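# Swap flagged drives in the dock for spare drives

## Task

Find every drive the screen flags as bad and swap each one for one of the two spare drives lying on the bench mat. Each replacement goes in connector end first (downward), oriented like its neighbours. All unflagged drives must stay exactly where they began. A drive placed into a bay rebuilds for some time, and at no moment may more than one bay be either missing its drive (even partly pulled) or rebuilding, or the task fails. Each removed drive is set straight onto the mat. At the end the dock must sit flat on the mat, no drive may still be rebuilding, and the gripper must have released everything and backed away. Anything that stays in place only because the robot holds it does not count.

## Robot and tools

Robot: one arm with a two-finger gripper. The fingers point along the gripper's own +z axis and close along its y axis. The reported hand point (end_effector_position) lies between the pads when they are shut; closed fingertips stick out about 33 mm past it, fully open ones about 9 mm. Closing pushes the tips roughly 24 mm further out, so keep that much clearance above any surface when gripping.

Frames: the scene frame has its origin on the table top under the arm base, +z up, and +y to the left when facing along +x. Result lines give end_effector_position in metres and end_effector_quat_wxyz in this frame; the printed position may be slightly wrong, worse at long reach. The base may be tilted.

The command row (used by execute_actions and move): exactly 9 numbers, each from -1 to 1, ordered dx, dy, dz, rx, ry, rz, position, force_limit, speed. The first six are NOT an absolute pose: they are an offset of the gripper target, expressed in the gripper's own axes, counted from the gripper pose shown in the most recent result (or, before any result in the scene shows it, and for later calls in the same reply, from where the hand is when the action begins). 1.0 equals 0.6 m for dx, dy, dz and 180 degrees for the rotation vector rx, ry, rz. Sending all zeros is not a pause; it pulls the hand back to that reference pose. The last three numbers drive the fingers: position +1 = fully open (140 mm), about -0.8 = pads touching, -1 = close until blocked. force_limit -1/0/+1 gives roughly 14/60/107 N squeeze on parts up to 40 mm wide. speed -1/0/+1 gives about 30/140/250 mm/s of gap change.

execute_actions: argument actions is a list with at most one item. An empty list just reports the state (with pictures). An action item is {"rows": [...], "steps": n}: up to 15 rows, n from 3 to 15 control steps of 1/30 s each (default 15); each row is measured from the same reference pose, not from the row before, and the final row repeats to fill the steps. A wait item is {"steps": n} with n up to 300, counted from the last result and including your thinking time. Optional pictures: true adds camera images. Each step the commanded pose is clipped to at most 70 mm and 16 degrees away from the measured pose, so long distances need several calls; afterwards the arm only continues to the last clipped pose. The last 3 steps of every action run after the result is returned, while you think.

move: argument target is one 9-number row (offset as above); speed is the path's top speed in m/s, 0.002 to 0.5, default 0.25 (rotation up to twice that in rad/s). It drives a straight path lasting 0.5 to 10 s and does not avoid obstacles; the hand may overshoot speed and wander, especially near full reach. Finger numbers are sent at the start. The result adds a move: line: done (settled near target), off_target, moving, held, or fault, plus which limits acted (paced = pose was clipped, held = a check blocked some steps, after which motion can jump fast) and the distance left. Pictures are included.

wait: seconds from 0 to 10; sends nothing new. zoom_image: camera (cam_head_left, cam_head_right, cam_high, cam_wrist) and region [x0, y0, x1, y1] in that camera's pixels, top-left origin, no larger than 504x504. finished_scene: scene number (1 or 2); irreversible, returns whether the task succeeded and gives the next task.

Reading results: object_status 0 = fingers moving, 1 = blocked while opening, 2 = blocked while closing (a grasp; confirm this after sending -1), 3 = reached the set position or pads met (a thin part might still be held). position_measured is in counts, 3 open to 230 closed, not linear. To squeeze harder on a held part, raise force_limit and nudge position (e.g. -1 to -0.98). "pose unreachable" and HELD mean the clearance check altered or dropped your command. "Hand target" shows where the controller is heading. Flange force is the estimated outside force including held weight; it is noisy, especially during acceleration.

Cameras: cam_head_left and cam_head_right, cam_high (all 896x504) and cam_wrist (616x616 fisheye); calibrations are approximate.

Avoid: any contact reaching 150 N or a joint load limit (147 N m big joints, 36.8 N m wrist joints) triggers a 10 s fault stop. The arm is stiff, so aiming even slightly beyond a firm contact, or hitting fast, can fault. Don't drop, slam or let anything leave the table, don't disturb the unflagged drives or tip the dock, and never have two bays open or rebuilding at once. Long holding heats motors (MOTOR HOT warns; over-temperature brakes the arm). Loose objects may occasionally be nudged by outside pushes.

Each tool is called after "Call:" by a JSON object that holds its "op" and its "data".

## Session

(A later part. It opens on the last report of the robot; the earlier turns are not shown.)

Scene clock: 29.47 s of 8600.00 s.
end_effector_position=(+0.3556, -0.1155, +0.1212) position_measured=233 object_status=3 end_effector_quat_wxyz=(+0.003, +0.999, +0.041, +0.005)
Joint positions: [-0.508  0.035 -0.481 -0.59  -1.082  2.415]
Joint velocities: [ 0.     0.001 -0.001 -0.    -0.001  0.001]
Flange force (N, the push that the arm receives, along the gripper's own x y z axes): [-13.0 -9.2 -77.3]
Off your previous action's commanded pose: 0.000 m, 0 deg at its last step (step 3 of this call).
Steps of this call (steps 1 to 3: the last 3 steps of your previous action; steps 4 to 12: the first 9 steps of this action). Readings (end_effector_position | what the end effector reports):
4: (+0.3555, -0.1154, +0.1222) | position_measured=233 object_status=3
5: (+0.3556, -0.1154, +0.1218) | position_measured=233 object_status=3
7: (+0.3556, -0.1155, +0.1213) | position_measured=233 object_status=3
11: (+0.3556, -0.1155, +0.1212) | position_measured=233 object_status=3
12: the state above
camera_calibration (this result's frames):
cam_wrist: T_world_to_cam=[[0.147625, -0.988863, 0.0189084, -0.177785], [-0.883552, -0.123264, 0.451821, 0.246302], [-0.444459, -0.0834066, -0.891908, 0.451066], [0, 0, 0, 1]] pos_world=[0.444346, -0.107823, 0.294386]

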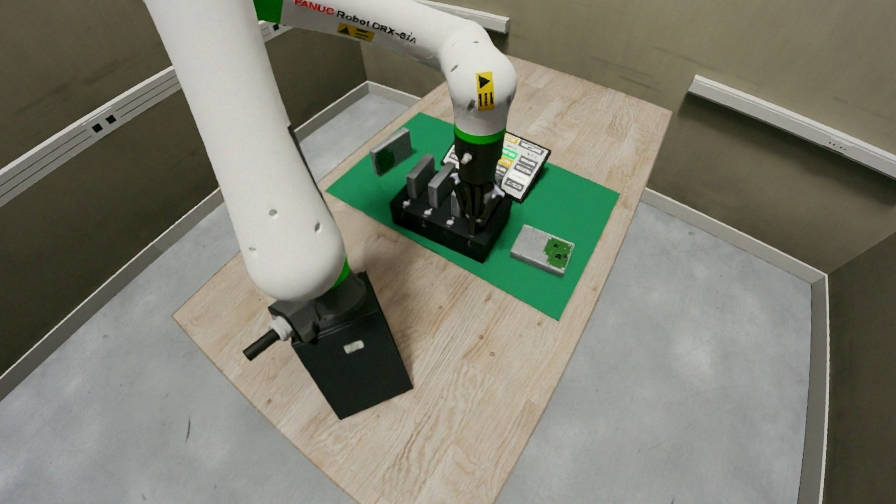

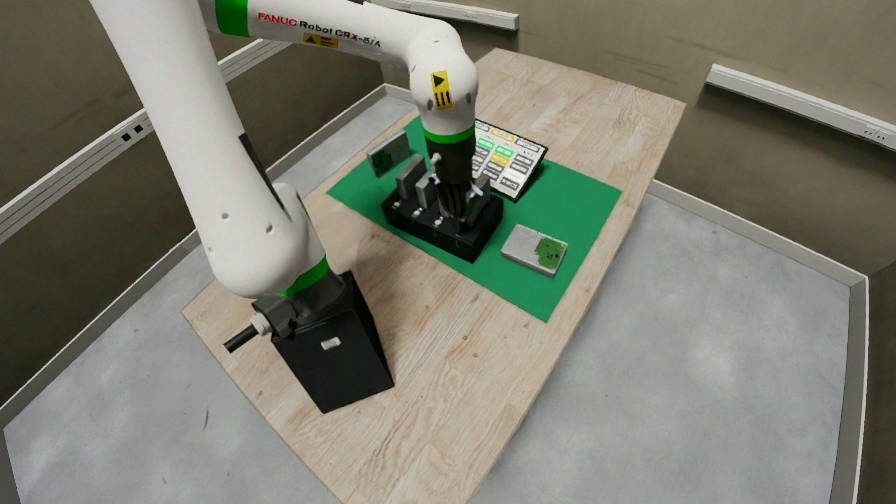

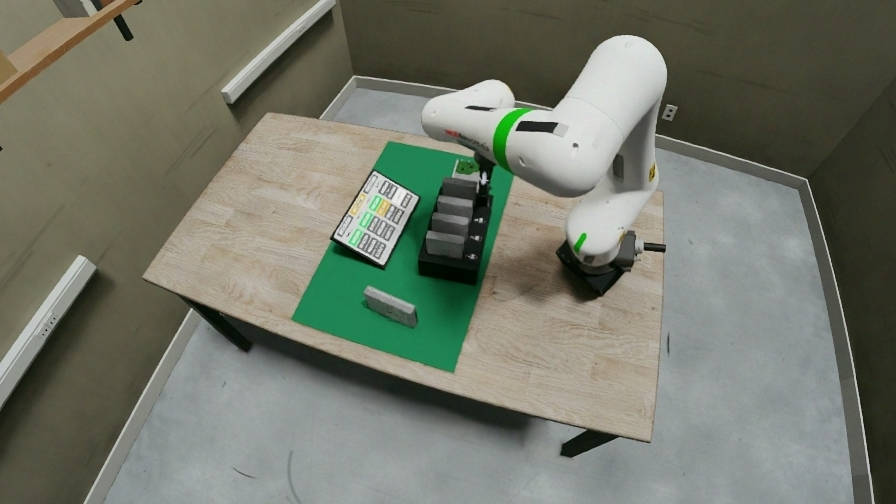

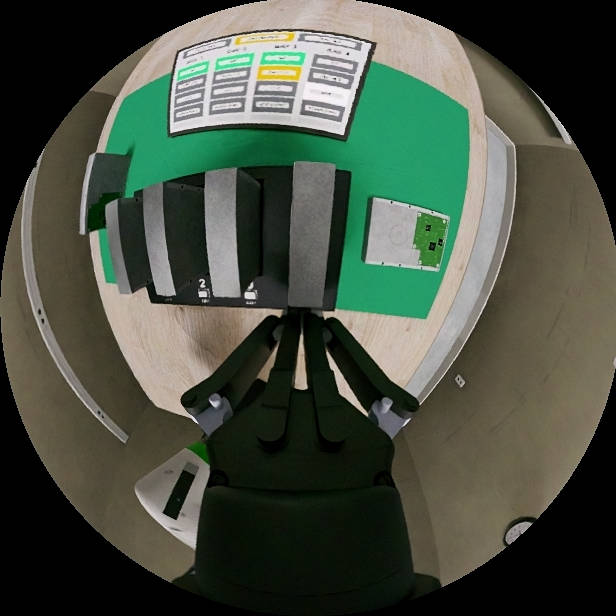

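Call:
{"op": "move", "data": {"target": [0,0,-0.175,0,0,0,-1,0,0]}}

Call:
{"op": "move", "data": {"target": [0.138,0.002,0,0,0,0,-0.25,0,0]}}

Call:
{"op": "move", "data": {"target": [0,0,0.11,0,0,0,-0.25,0,0], "speed": 0.1}}

Call:
{"op": "move", "data": {"target": [0,0,0,0,0,0,-1,0,-0.5]}}

Call:
{"op": "move", "data": {"target": [0,0,-0.16,0,0,0,-1,0,-0.5], "speed": 0.06}}

Scene clock: 30.53 s of 8600.00 s.
end_effector_position=(+0.3548, -0.1151, +0.2262) position_measured=233 object_status=3 end_effector_quat_wxyz=(+0.003, +0.999, +0.041, +0.005)
Joint positions: [-0.64  -0.069 -0.352 -0.53  -1.344  2.393]
Joint velocities: [-0.001  0.001  0.002  0.    -0.002  0.001]
Flange force (N, the push that the arm receives, along the gripper's own x y z axes): [-0.2 -3.1 -2.3]
Hand target: +0.355, -0.115, +0.226; +0.003, +0.999, +0.041, +0.005
Off your previous action's commanded pose: 0.000 m, 0 deg at its last step (step 3 of this call).
Off the commanded pose: 0.000 m, 0 deg.
Kept back: nothing.
move: done
camera_calibration (this result's frames):
cam_wrist: T_world_to_cam=[[0.148097, -0.988787, 0.0191854, -0.179529], [-0.883381, -0.123538, 0.45208, 0.198115], [-0.44464, -0.0838997, -0.891771, 0.544415], [0, 0, 0, 1]] pos_world=[0.443668, -0.107364, 0.399375]

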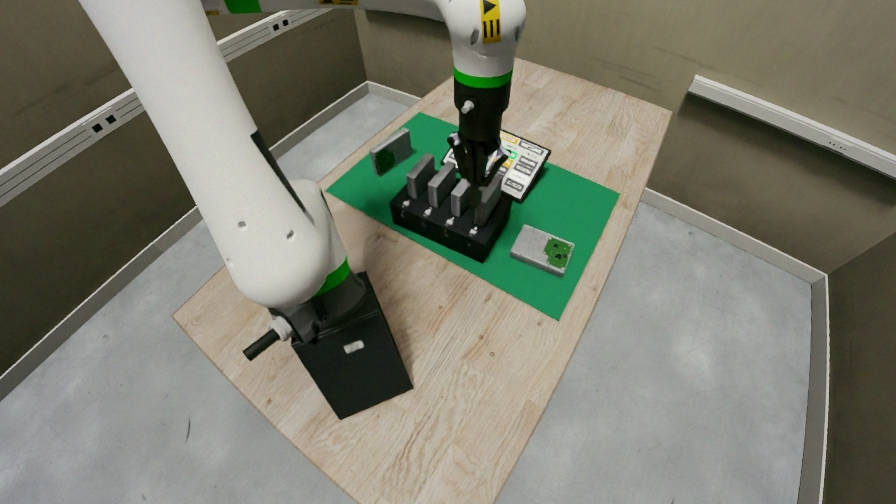

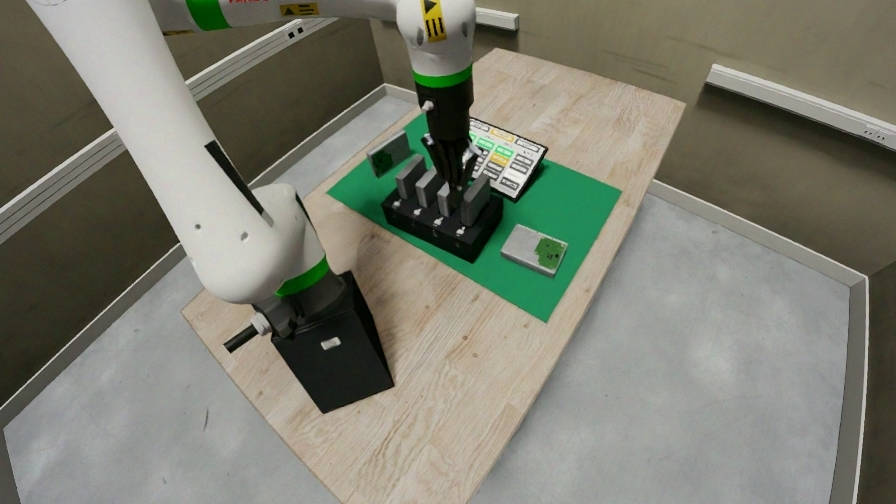

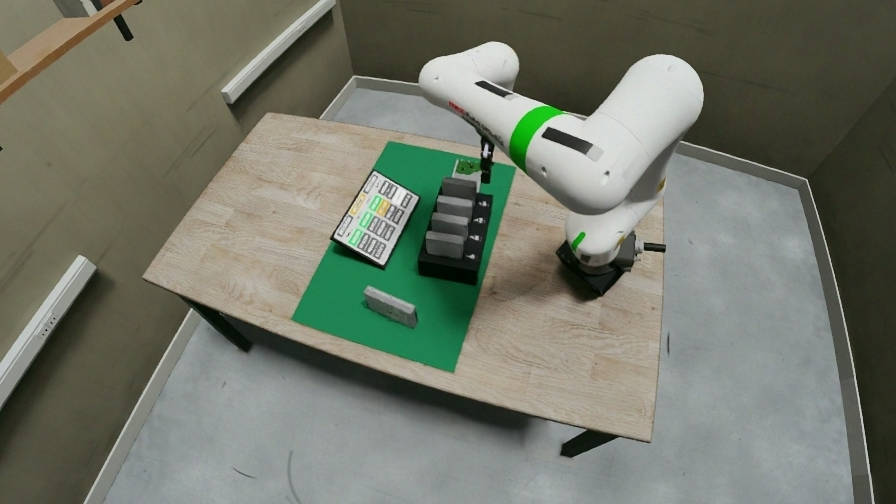

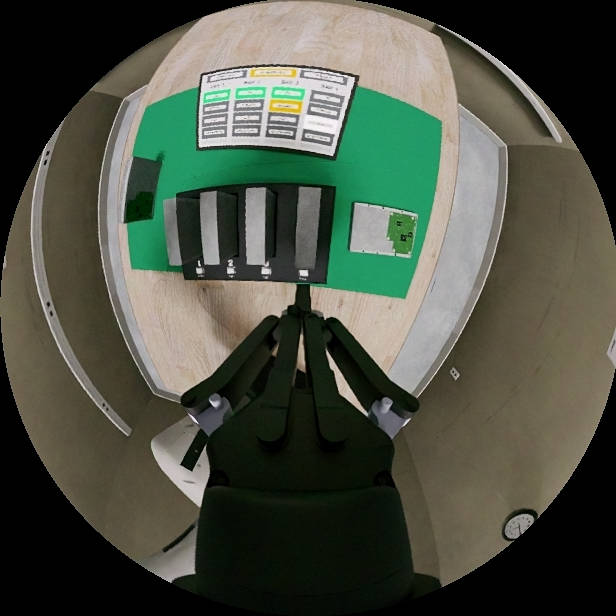

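Scene clock: 31.30 s of 8600.00 s.
end_effector_position=(+0.4375, -0.1092, +0.2267) position_measured=160 object_status=3 end_effector_quat_wxyz=(+0.003, +0.999, +0.041, +0.005)
Joint positions: [-0.534  0.042 -0.182 -0.53  -1.343  2.272]
Joint velocities: [ 0.     0.     0.001 -0.    -0.001 -0.001]
Flange force (N, the push that the arm receives, along the gripper's own x y z axes): [-2.4 -2.2 0.9]
Hand target: +0.438, -0.109, +0.227; +0.003, +0.999, +0.041, +0.005
Off the commanded pose: 0.000 m, 0 deg.
Kept back: nothing.
move: done
camera_calibration (this result's frames):
cam_wrist: T_world_to_cam=[[0.14808, -0.988801, 0.0185871, -0.185815], [-0.883504, -0.123819, 0.451763, 0.271703], [-0.444403, -0.0833188, -0.891944, 0.582126], [0, 0, 0, 1]] pos_world=[0.526264, -0.10159, 0.399932]

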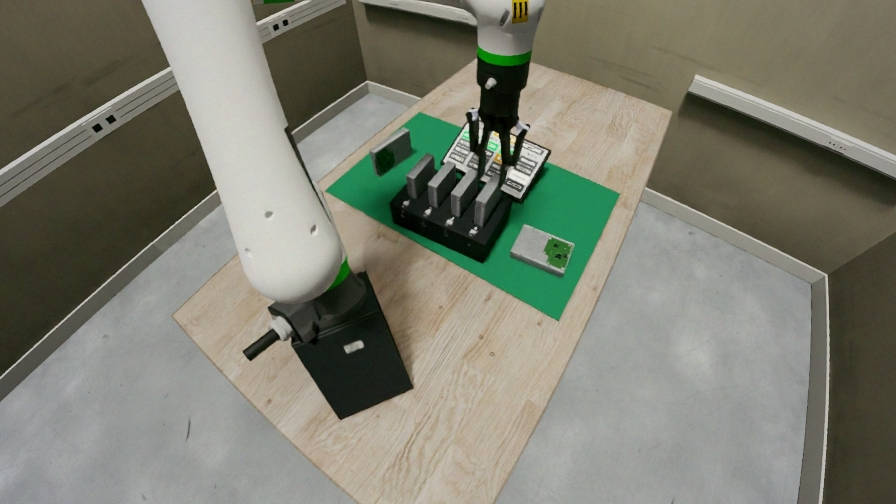

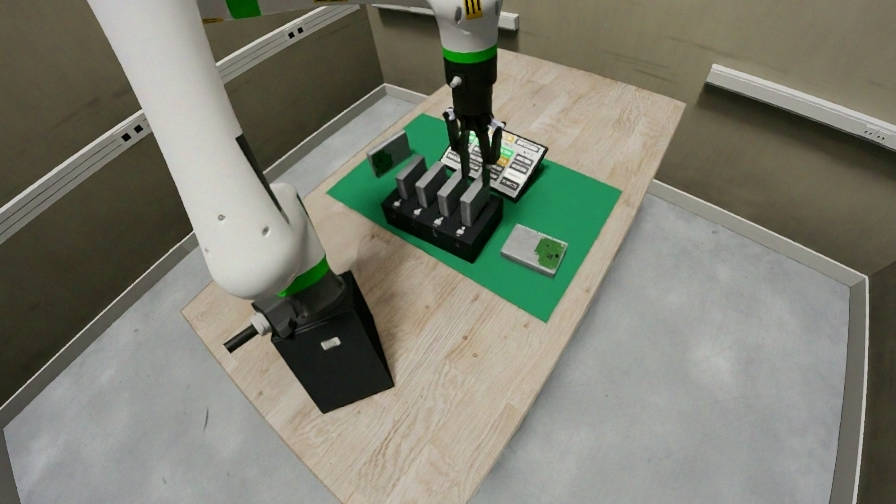

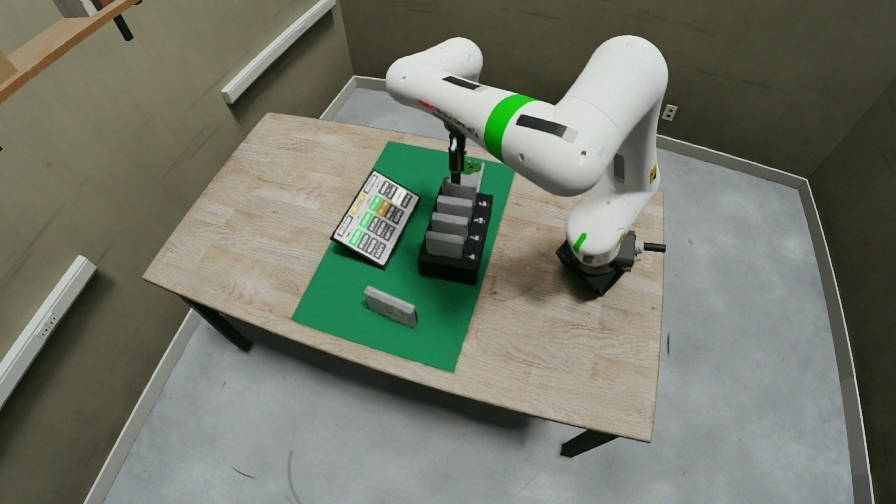

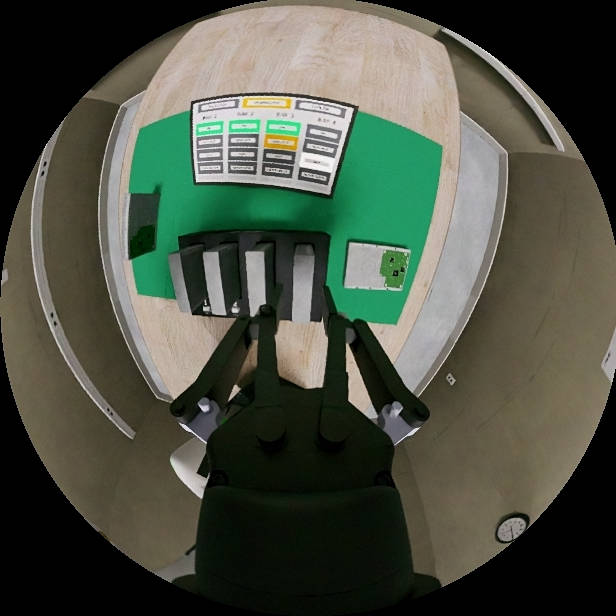

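Scene clock: 32.27 s of 8600.00 s.
end_effector_position=(+0.4379, -0.1095, +0.1608) position_measured=160 object_status=3 end_effector_quat_wxyz=(+0.003, +0.999, +0.041, +0.005)
Joint positions: [-0.461  0.094 -0.266 -0.555 -1.19   2.282]
Joint velocities: [-0.     0.    -0.001 -0.    -0.    -0.001]
Flange force (N, the push that the arm receives, along the gripper's own x y z axes): [-1.1 -4.5 -0.7]
Hand target: +0.438, -0.109, +0.161; +0.003, +0.999, +0.041, +0.005
Off the commanded pose: 0.000 m, 0 deg.
Kept back: nothing.
move: done
camera_calibration (this result's frames):
cam_wrist: T_world_to_cam=[[0.147845, -0.988837, 0.0185457, -0.184826], [-0.883562, -0.123633, 0.4517, 0.301894], [-0.444365, -0.0831678, -0.891977, 0.52345], [0, 0, 0, 1]] pos_world=[0.52667, -0.101904, 0.333968]

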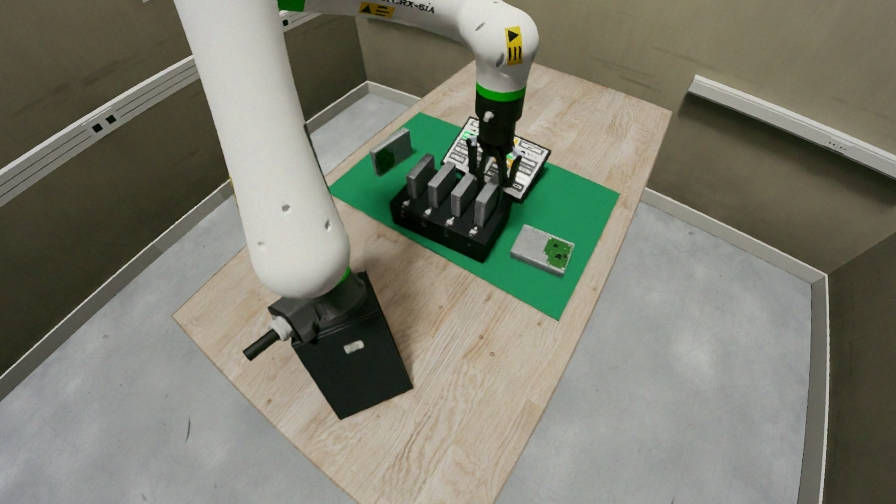

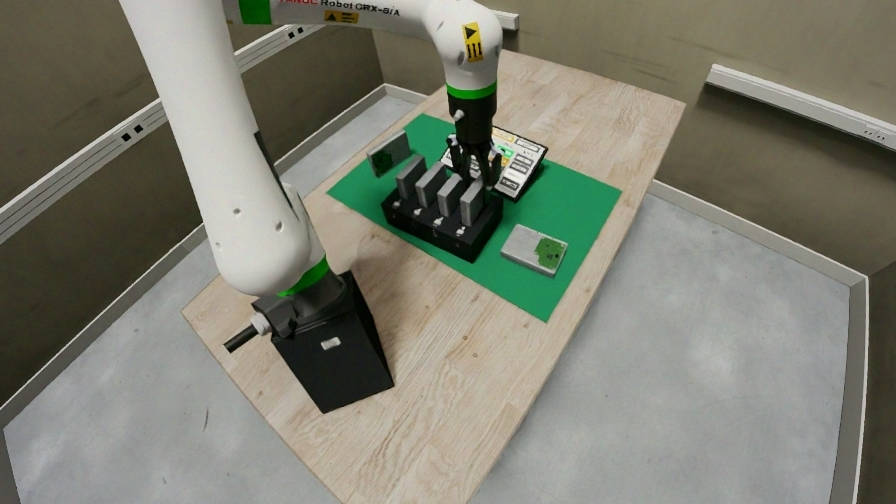

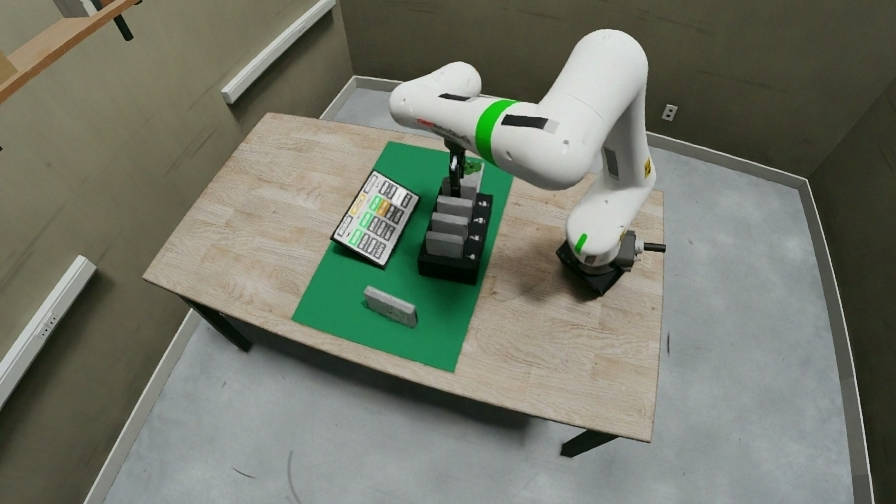

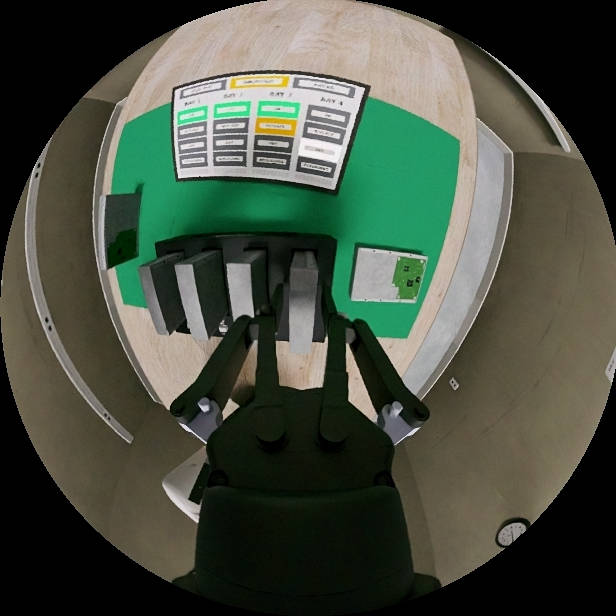

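Scene clock: 32.77 s of 8600.00 s.
end_effector_position=(+0.4379, -0.1095, +0.1607) position_measured=194 object_status=2 end_effector_quat_wxyz=(+0.003, +0.999, +0.041, +0.005)
Joint positions: [-0.461  0.094 -0.266 -0.555 -1.19   2.282]
Joint velocities: [-0.     0.     0.001  0.     0.001 -0.001]
Flange force (N, the push that the arm receives, along the gripper's own x y z axes): [-1.1 -2.8 -6.8]
Hand target: +0.438, -0.109, +0.161; +0.003, +0.999, +0.041, +0.005
Off the commanded pose: 0.000 m, 0 deg.
Kept back: nothing.
move: done
camera_calibration (this result's frames):
cam_wrist: T_world_to_cam=[[0.147825, -0.988841, 0.0185024, -0.184793], [-0.883574, -0.123636, 0.451677, 0.301915], [-0.444349, -0.0831171, -0.89199, 0.523443], [0, 0, 0, 1]] pos_world=[0.526673, -0.101896, 0.333957]

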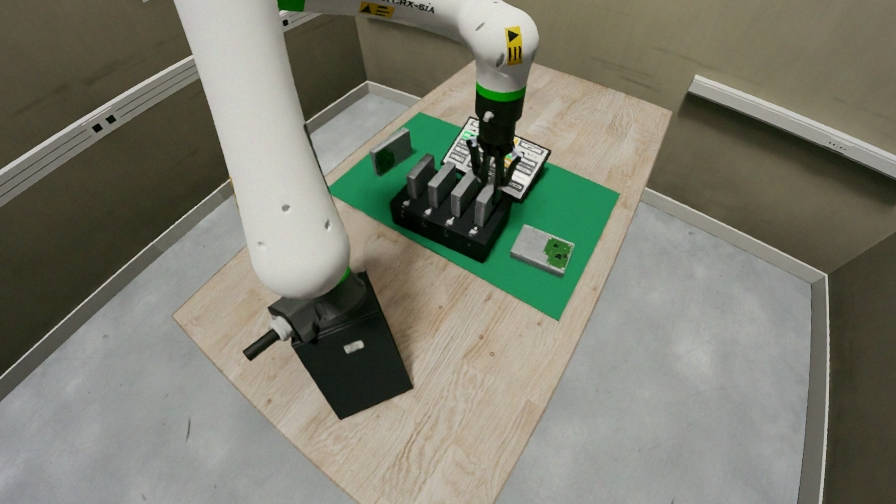

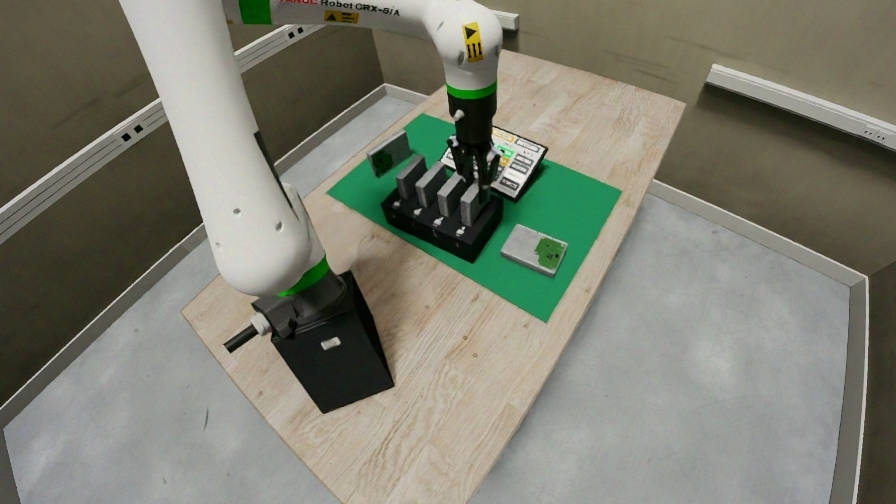

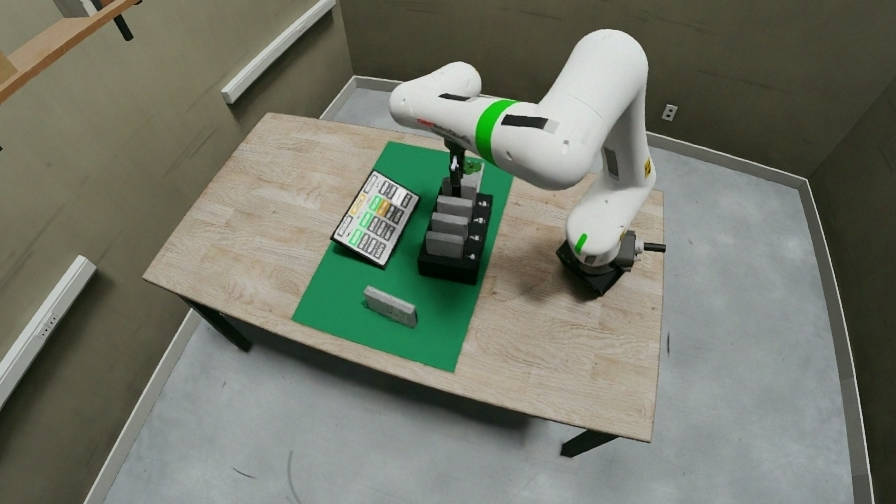

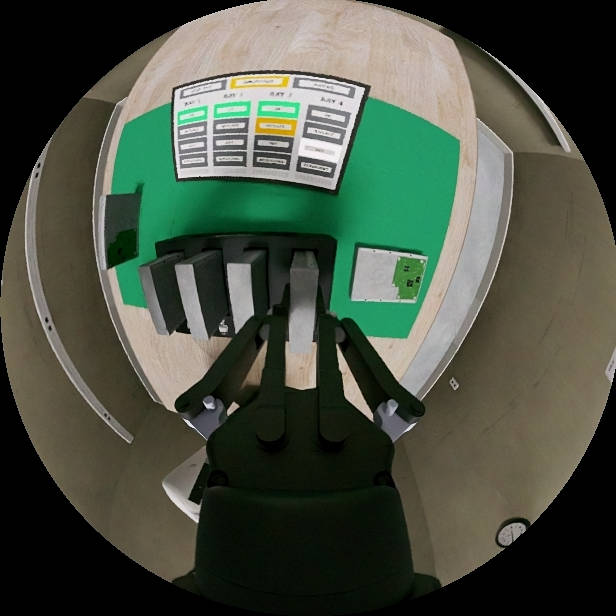

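Scene clock: 34.63 s of 8600.00 s.
end_effector_position=(+0.4373, -0.1091, +0.2567) position_measured=194 object_status=2 end_effector_quat_wxyz=(+0.003, +0.999, +0.041, +0.005)
Joint positions: [-0.568  0.027 -0.136 -0.523 -1.412  2.27 ]
Joint velocities: [-0.    -0.001 -0.    -0.    -0.001  0.   ]
Flange force (N, the push that the arm receives, along the gripper's own x y z axes): [-1.0 -3.6 7.1]
Hand target: +0.437, -0.109, +0.257; +0.003, +0.999, +0.041, +0.005
Off the commanded pose: 0.000 m, 0 deg.
Kept back: nothing.
move: done
camera_calibration (this result's frames):
cam_wrist: T_world_to_cam=[[0.148183, -0.988784, 0.0186436, -0.186266], [-0.883496, -0.123886, 0.45176, 0.257993], [-0.444384, -0.0834146, -0.891945, 0.6088], [0, 0, 0, 1]] pos_world=[0.526078, -0.101432, 0.429938]

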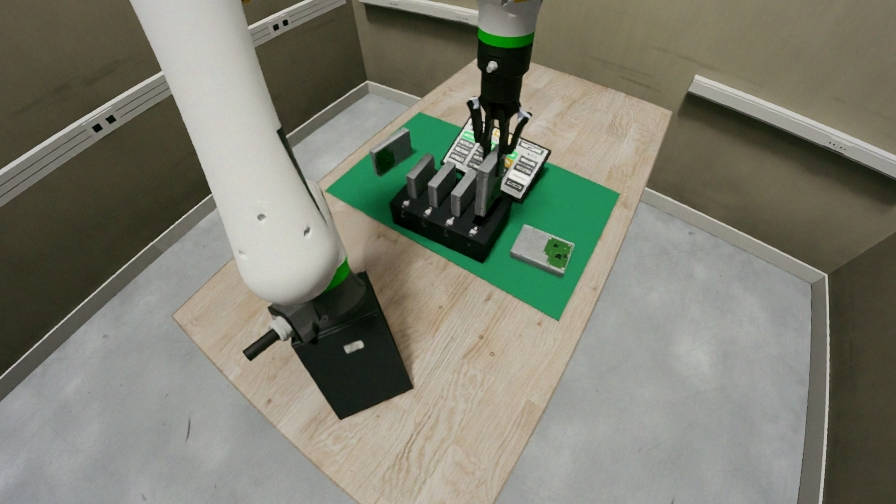

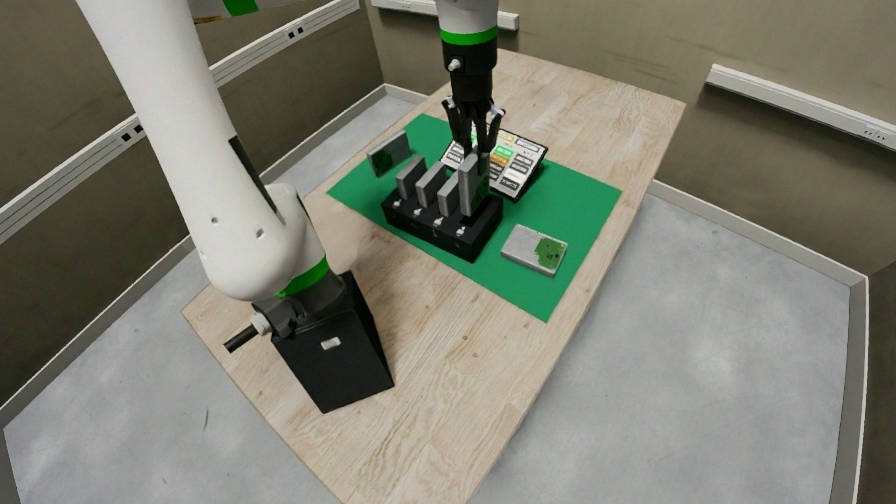

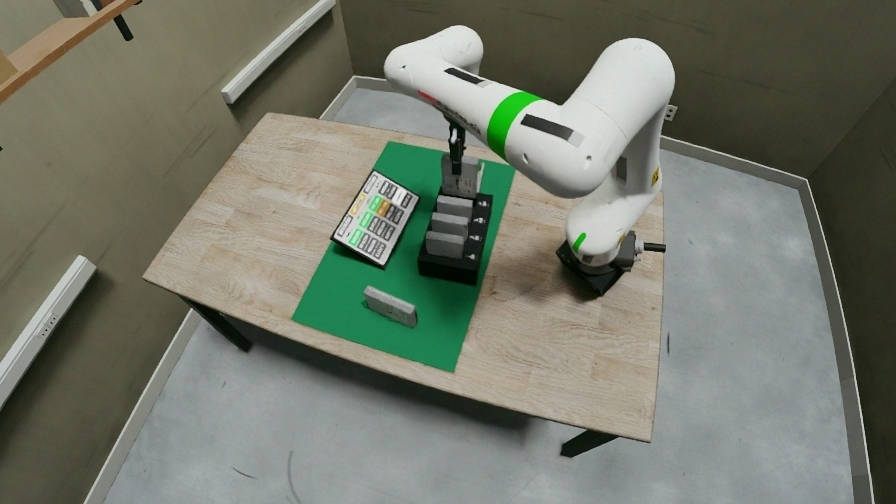

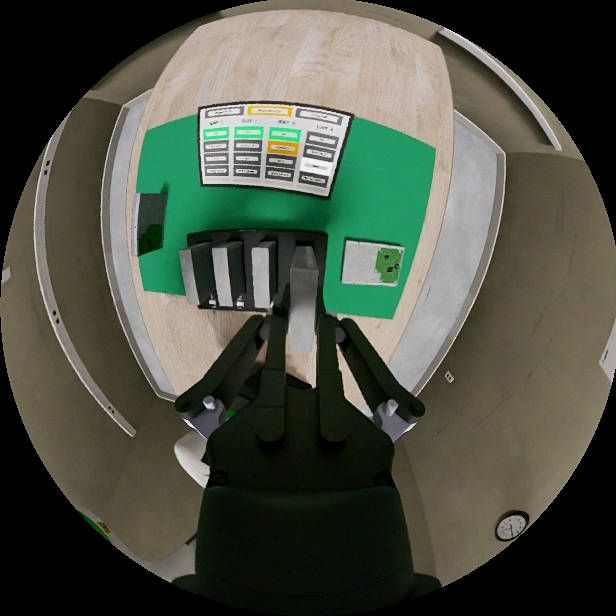

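Call:
{"op": "move", "data": {"target": [0.283,0.29,0,0,0,0.5,-1,0,-0.5]}}

Call:
{"op": "move", "data": {"target": [0,0,0.188,0,0,0,-1,0,-0.5], "speed": 0.1}}

Call:
{"op": "execute_actions", "data": {"actions": [{"rows":[[0,0,0.004,0,0,0,-1,0,-0.5]],"steps":10}]}}

Scene clock: 38.40 s of 8600.00 s.
end_effector_position=(+0.6210, -0.2683, +0.2587) position_measured=194 object_status=2 end_effector_quat_wxyz=(-0.002, +0.735, -0.678, +0.005)
Joint positions: [-0.626  0.635  0.616 -0.516 -1.566  0.678]
Joint velocities: [-0.001  0.003  0.002  0.    -0.001 -0.001]
Flange force (N, the push that the arm receives, along the gripper's own x y z axes): [-6.5 5.3 6.8]
Hand target: +0.621, -0.268, +0.259; -0.002, +0.735, -0.678, +0.005
Off the commanded pose: 0.001 m, 0 deg.
Kept back: nothing.
move: done
camera_calibration (this result's frames):
cam_wrist: T_world_to_cam=[[-0.988903, -0.148537, 0.00284239, 0.564731], [-0.131044, 0.881139, 0.454337, 0.201381], [-0.0699903, 0.448923, -0.890825, 0.58891], [0, 0, 0, 1]] pos_world=[0.626072, -0.357937, 0.431516]

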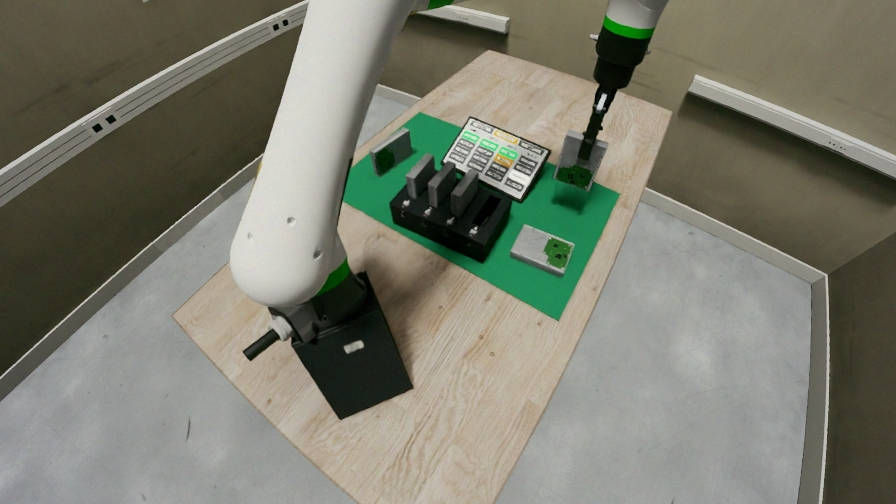

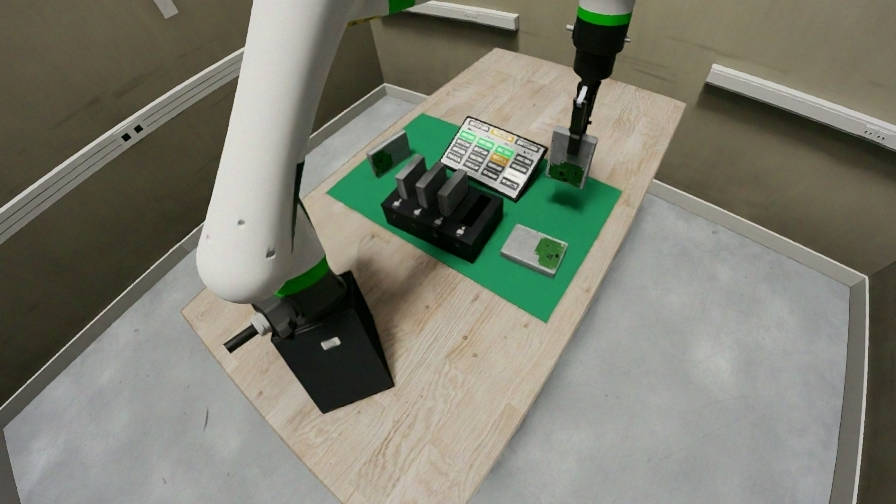

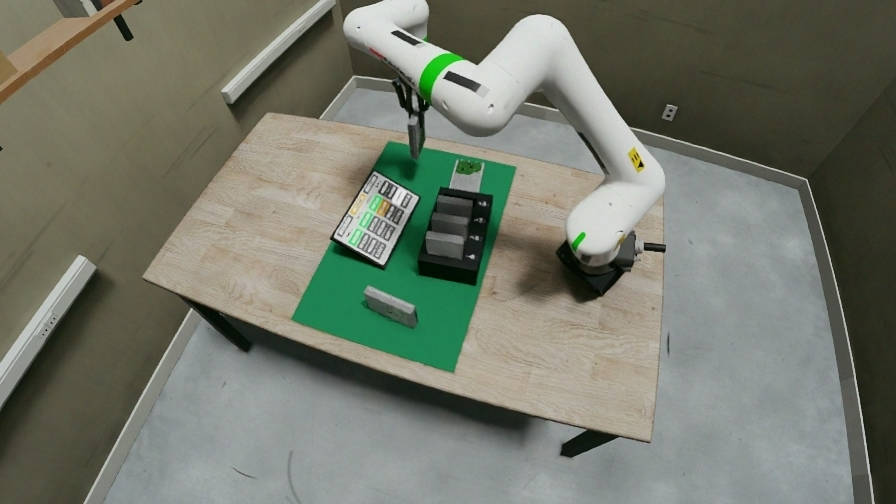

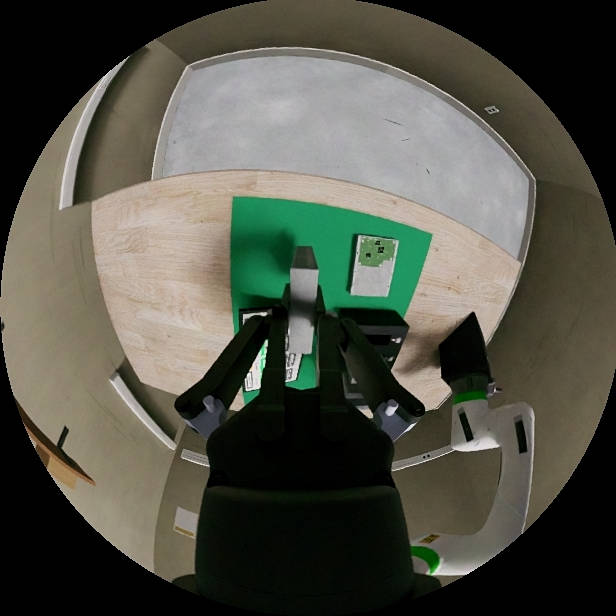

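Scene clock: 39.87 s of 8600.00 s.
end_effector_position=(+0.6218, -0.2688, +0.1459) position_measured=194 object_status=2 end_effector_quat_wxyz=(-0.002, +0.735, -0.678, +0.006)
Joint positions: [-0.544  0.681  0.459 -0.53  -1.349  0.708]
Joint velocities: [ 0.    -0.001  0.001 -0.    -0.001  0.001]
Flange force (N, the push that the arm receives, along the gripper's own x y z axes): [-3.3 3.0 6.5]
Hand target: +0.622, -0.269, +0.146; -0.002, +0.735, -0.678, +0.005
Off the commanded pose: 0.000 m, 0 deg.
Kept back: nothing.
move: done
camera_calibration (this result's frames):
cam_wrist: T_world_to_cam=[[-0.988951, -0.148219, 0.00273778, 0.565821], [-0.13081, 0.881188, 0.454308, 0.253027], [-0.0697494, 0.44893, -0.890841, 0.488611], [0, 0, 0, 1]] pos_world=[0.626748, -0.358452, 0.318773]

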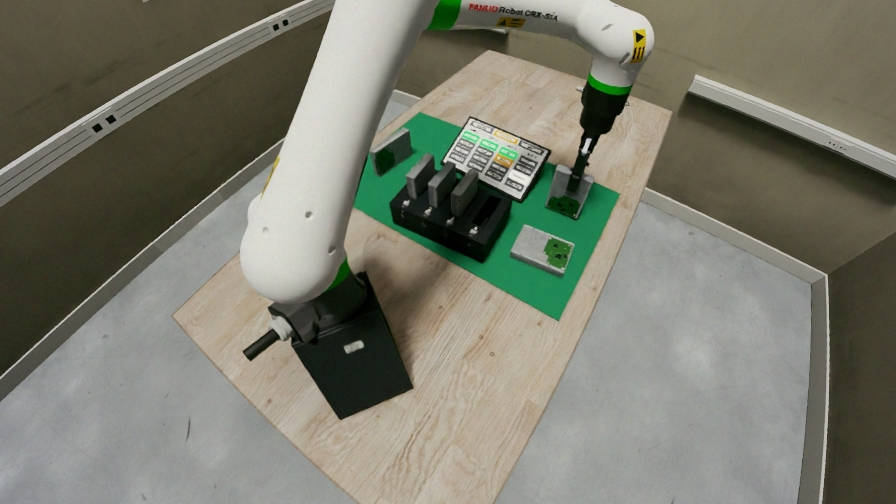

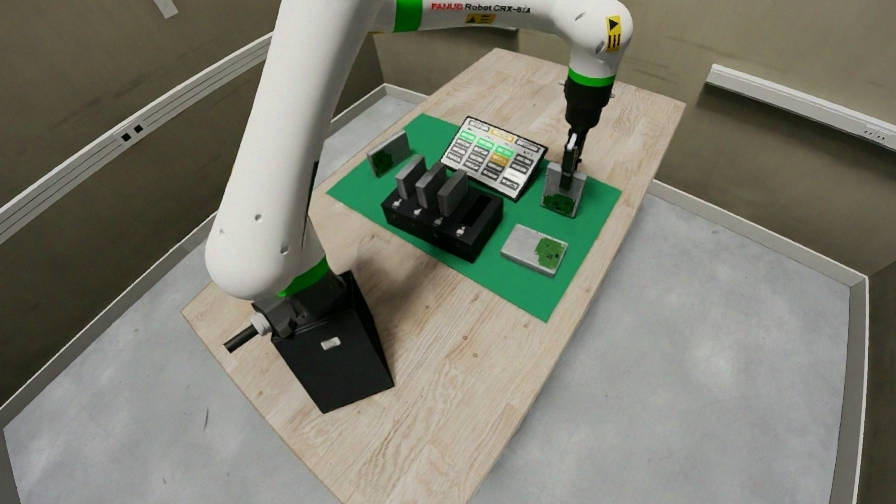

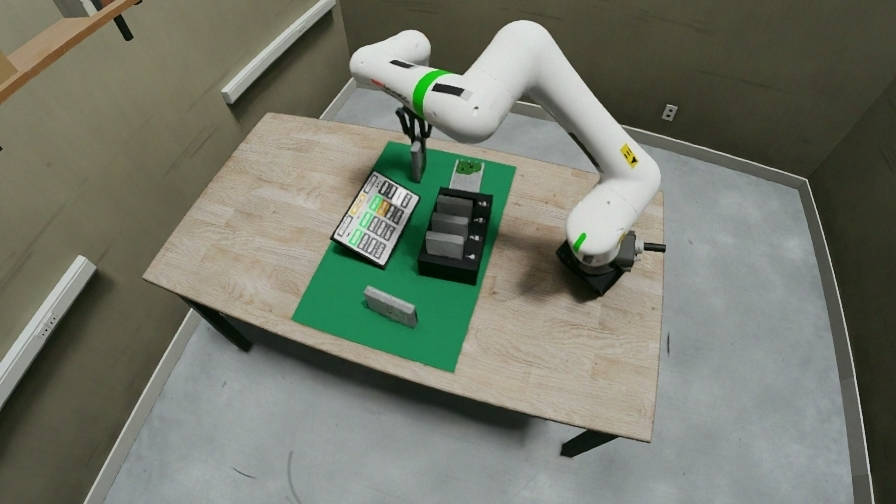

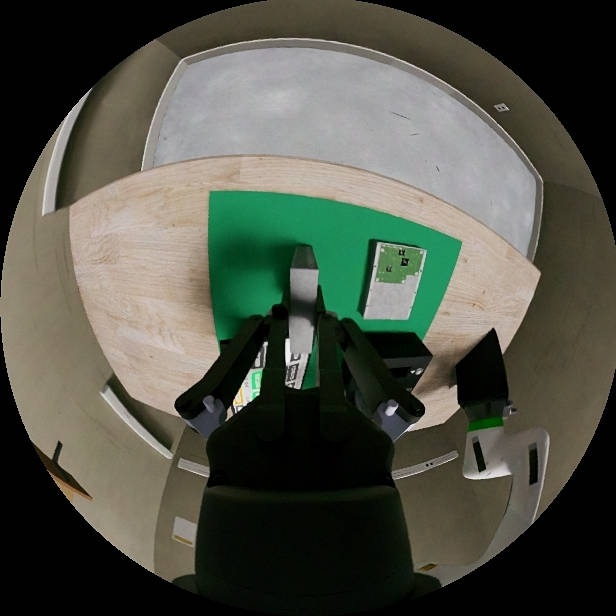

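Scene clock: 40.10 s of 8600.00 s.
end_effector_position=(+0.6218, -0.2688, +0.1435) position_measured=194 object_status=2 end_effector_quat_wxyz=(-0.002, +0.735, -0.678, +0.005)
Joint positions: [-0.542  0.683  0.457 -0.53  -1.345  0.709]
Joint velocities: [ 0.    -0.    -0.001 -0.     0.001  0.001]
Flange force (N, the push that the arm receives, along the gripper's own x y z axes): [-5.1 2.3 4.2]
Steps of this call (steps 1 to 7: the first 7 steps of this action). Readings (end_effector_position | what the end effector reports):
1: (+0.6218, -0.2688, +0.1458) | position_measured=194 object_status=2
2: (+0.6219, -0.2689, +0.1449) | position_measured=194 object_status=2
4: (+0.6217, -0.2688, +0.1435) | position_measured=194 object_status=2
7: the state above

Call:
{"op": "execute_actions", "data": {"actions": [{"rows":[[0,0,0.004,0,0,0,-1,0,-0.5]],"steps":10}]}}

Scene clock: 40.43 s of 8600.00 s.
end_effector_position=(+0.6218, -0.2688, +0.1411) position_measured=194 object_status=2 end_effector_quat_wxyz=(-0.002, +0.735, -0.678, +0.005)
Joint positions: [-0.541  0.684  0.455 -0.531 -1.34   0.71 ]
Joint velocities: [ 0.001 -0.    -0.001 -0.     0.001 -0.   ]
Flange force (N, the push that the arm receives, along the gripper's own x y z axes): [-5.0 -0.4 5.0]
Off your previous action's commanded pose: 0.000 m, 0 deg at its last step (step 3 of this call).
Steps of this call (steps 1 to 3: the last 3 steps of your previous action; steps 4 to 10: the first 7 steps of this action). Readings (end_effector_position | what the end effector reports):
4: (+0.6218, -0.2688, +0.1434) | position_measured=194 object_status=2
5: (+0.6219, -0.2689, +0.1426) | position_measured=194 object_status=2
7: (+0.6217, -0.2688, +0.1411) | position_measured=194 object_status=2
10: the state above

Call:
{"op": "execute_actions", "data": {"actions": [{"rows":[[0,0,0.0035,0,0,0,-1,0,-0.5]],"steps":10}]}}

Scene clock: 40.77 s of 8600.00 s.
end_effector_position=(+0.6218, -0.2688, +0.1390) position_measured=194 object_status=2 end_effector_quat_wxyz=(-0.002, +0.735, -0.678, +0.005)
Joint positions: [-0.539  0.686  0.453 -0.531 -1.337  0.71 ]
Joint velocities: [ 0.001  0.     0.     0.    -0.    -0.   ]
Flange force (N, the push that the arm receives, along the gripper's own x y z axes): [-3.1 -0.4 4.0]
Off your previous action's commanded pose: 0.000 m, 0 deg at its last step (step 3 of this call).
Steps of this call (steps 1 to 3: the last 3 steps of your previous action; steps 4 to 10: the first 7 steps of this action). Readings (end_effector_position | what the end effector reports):
4: (+0.6218, -0.2688, +0.1410) | position_measured=194 object_status=2
5: (+0.6219, -0.2689, +0.1402) | position_measured=194 object_status=2
7: (+0.6217, -0.2688, +0.1390) | position_measured=194 object_status=2
10: the state above

Call:
{"op": "execute_actions", "data": {"actions": [{"rows":[[0,0,0.0035,0,0,0,-1,0,-0.5]],"steps":10}]}}

Scene clock: 41.10 s of 8600.00 s.
end_effector_position=(+0.6220, -0.2689, +0.1373) position_measured=194 object_status=2 end_effector_quat_wxyz=(-0.002, +0.735, -0.678, +0.006)
Joint positions: [-0.538  0.687  0.451 -0.532 -1.333  0.711]
Joint velocities: [ 0.001  0.001  0.    -0.002 -0.002 -0.001]
Flange force (N, the push that the arm receives, along the gripper's own x y z axes): [-12.0 4.8 -52.1]
Off your previous action's commanded pose: 0.000 m, 0 deg at its last step (step 3 of this call).
Steps of this call (steps 1 to 3: the last 3 steps of your previous action; steps 4 to 10: the first 7 steps of this action). Readings (end_effector_position | what the end effector reports):
4: (+0.6218, -0.2688, +0.1389) | position_measured=194 object_status=2
5: (+0.6219, -0.2689, +0.1382) | position_measured=194 object_status=2
7: (+0.6220, -0.2689, +0.1376) | position_measured=194 object_status=2
10: the state above


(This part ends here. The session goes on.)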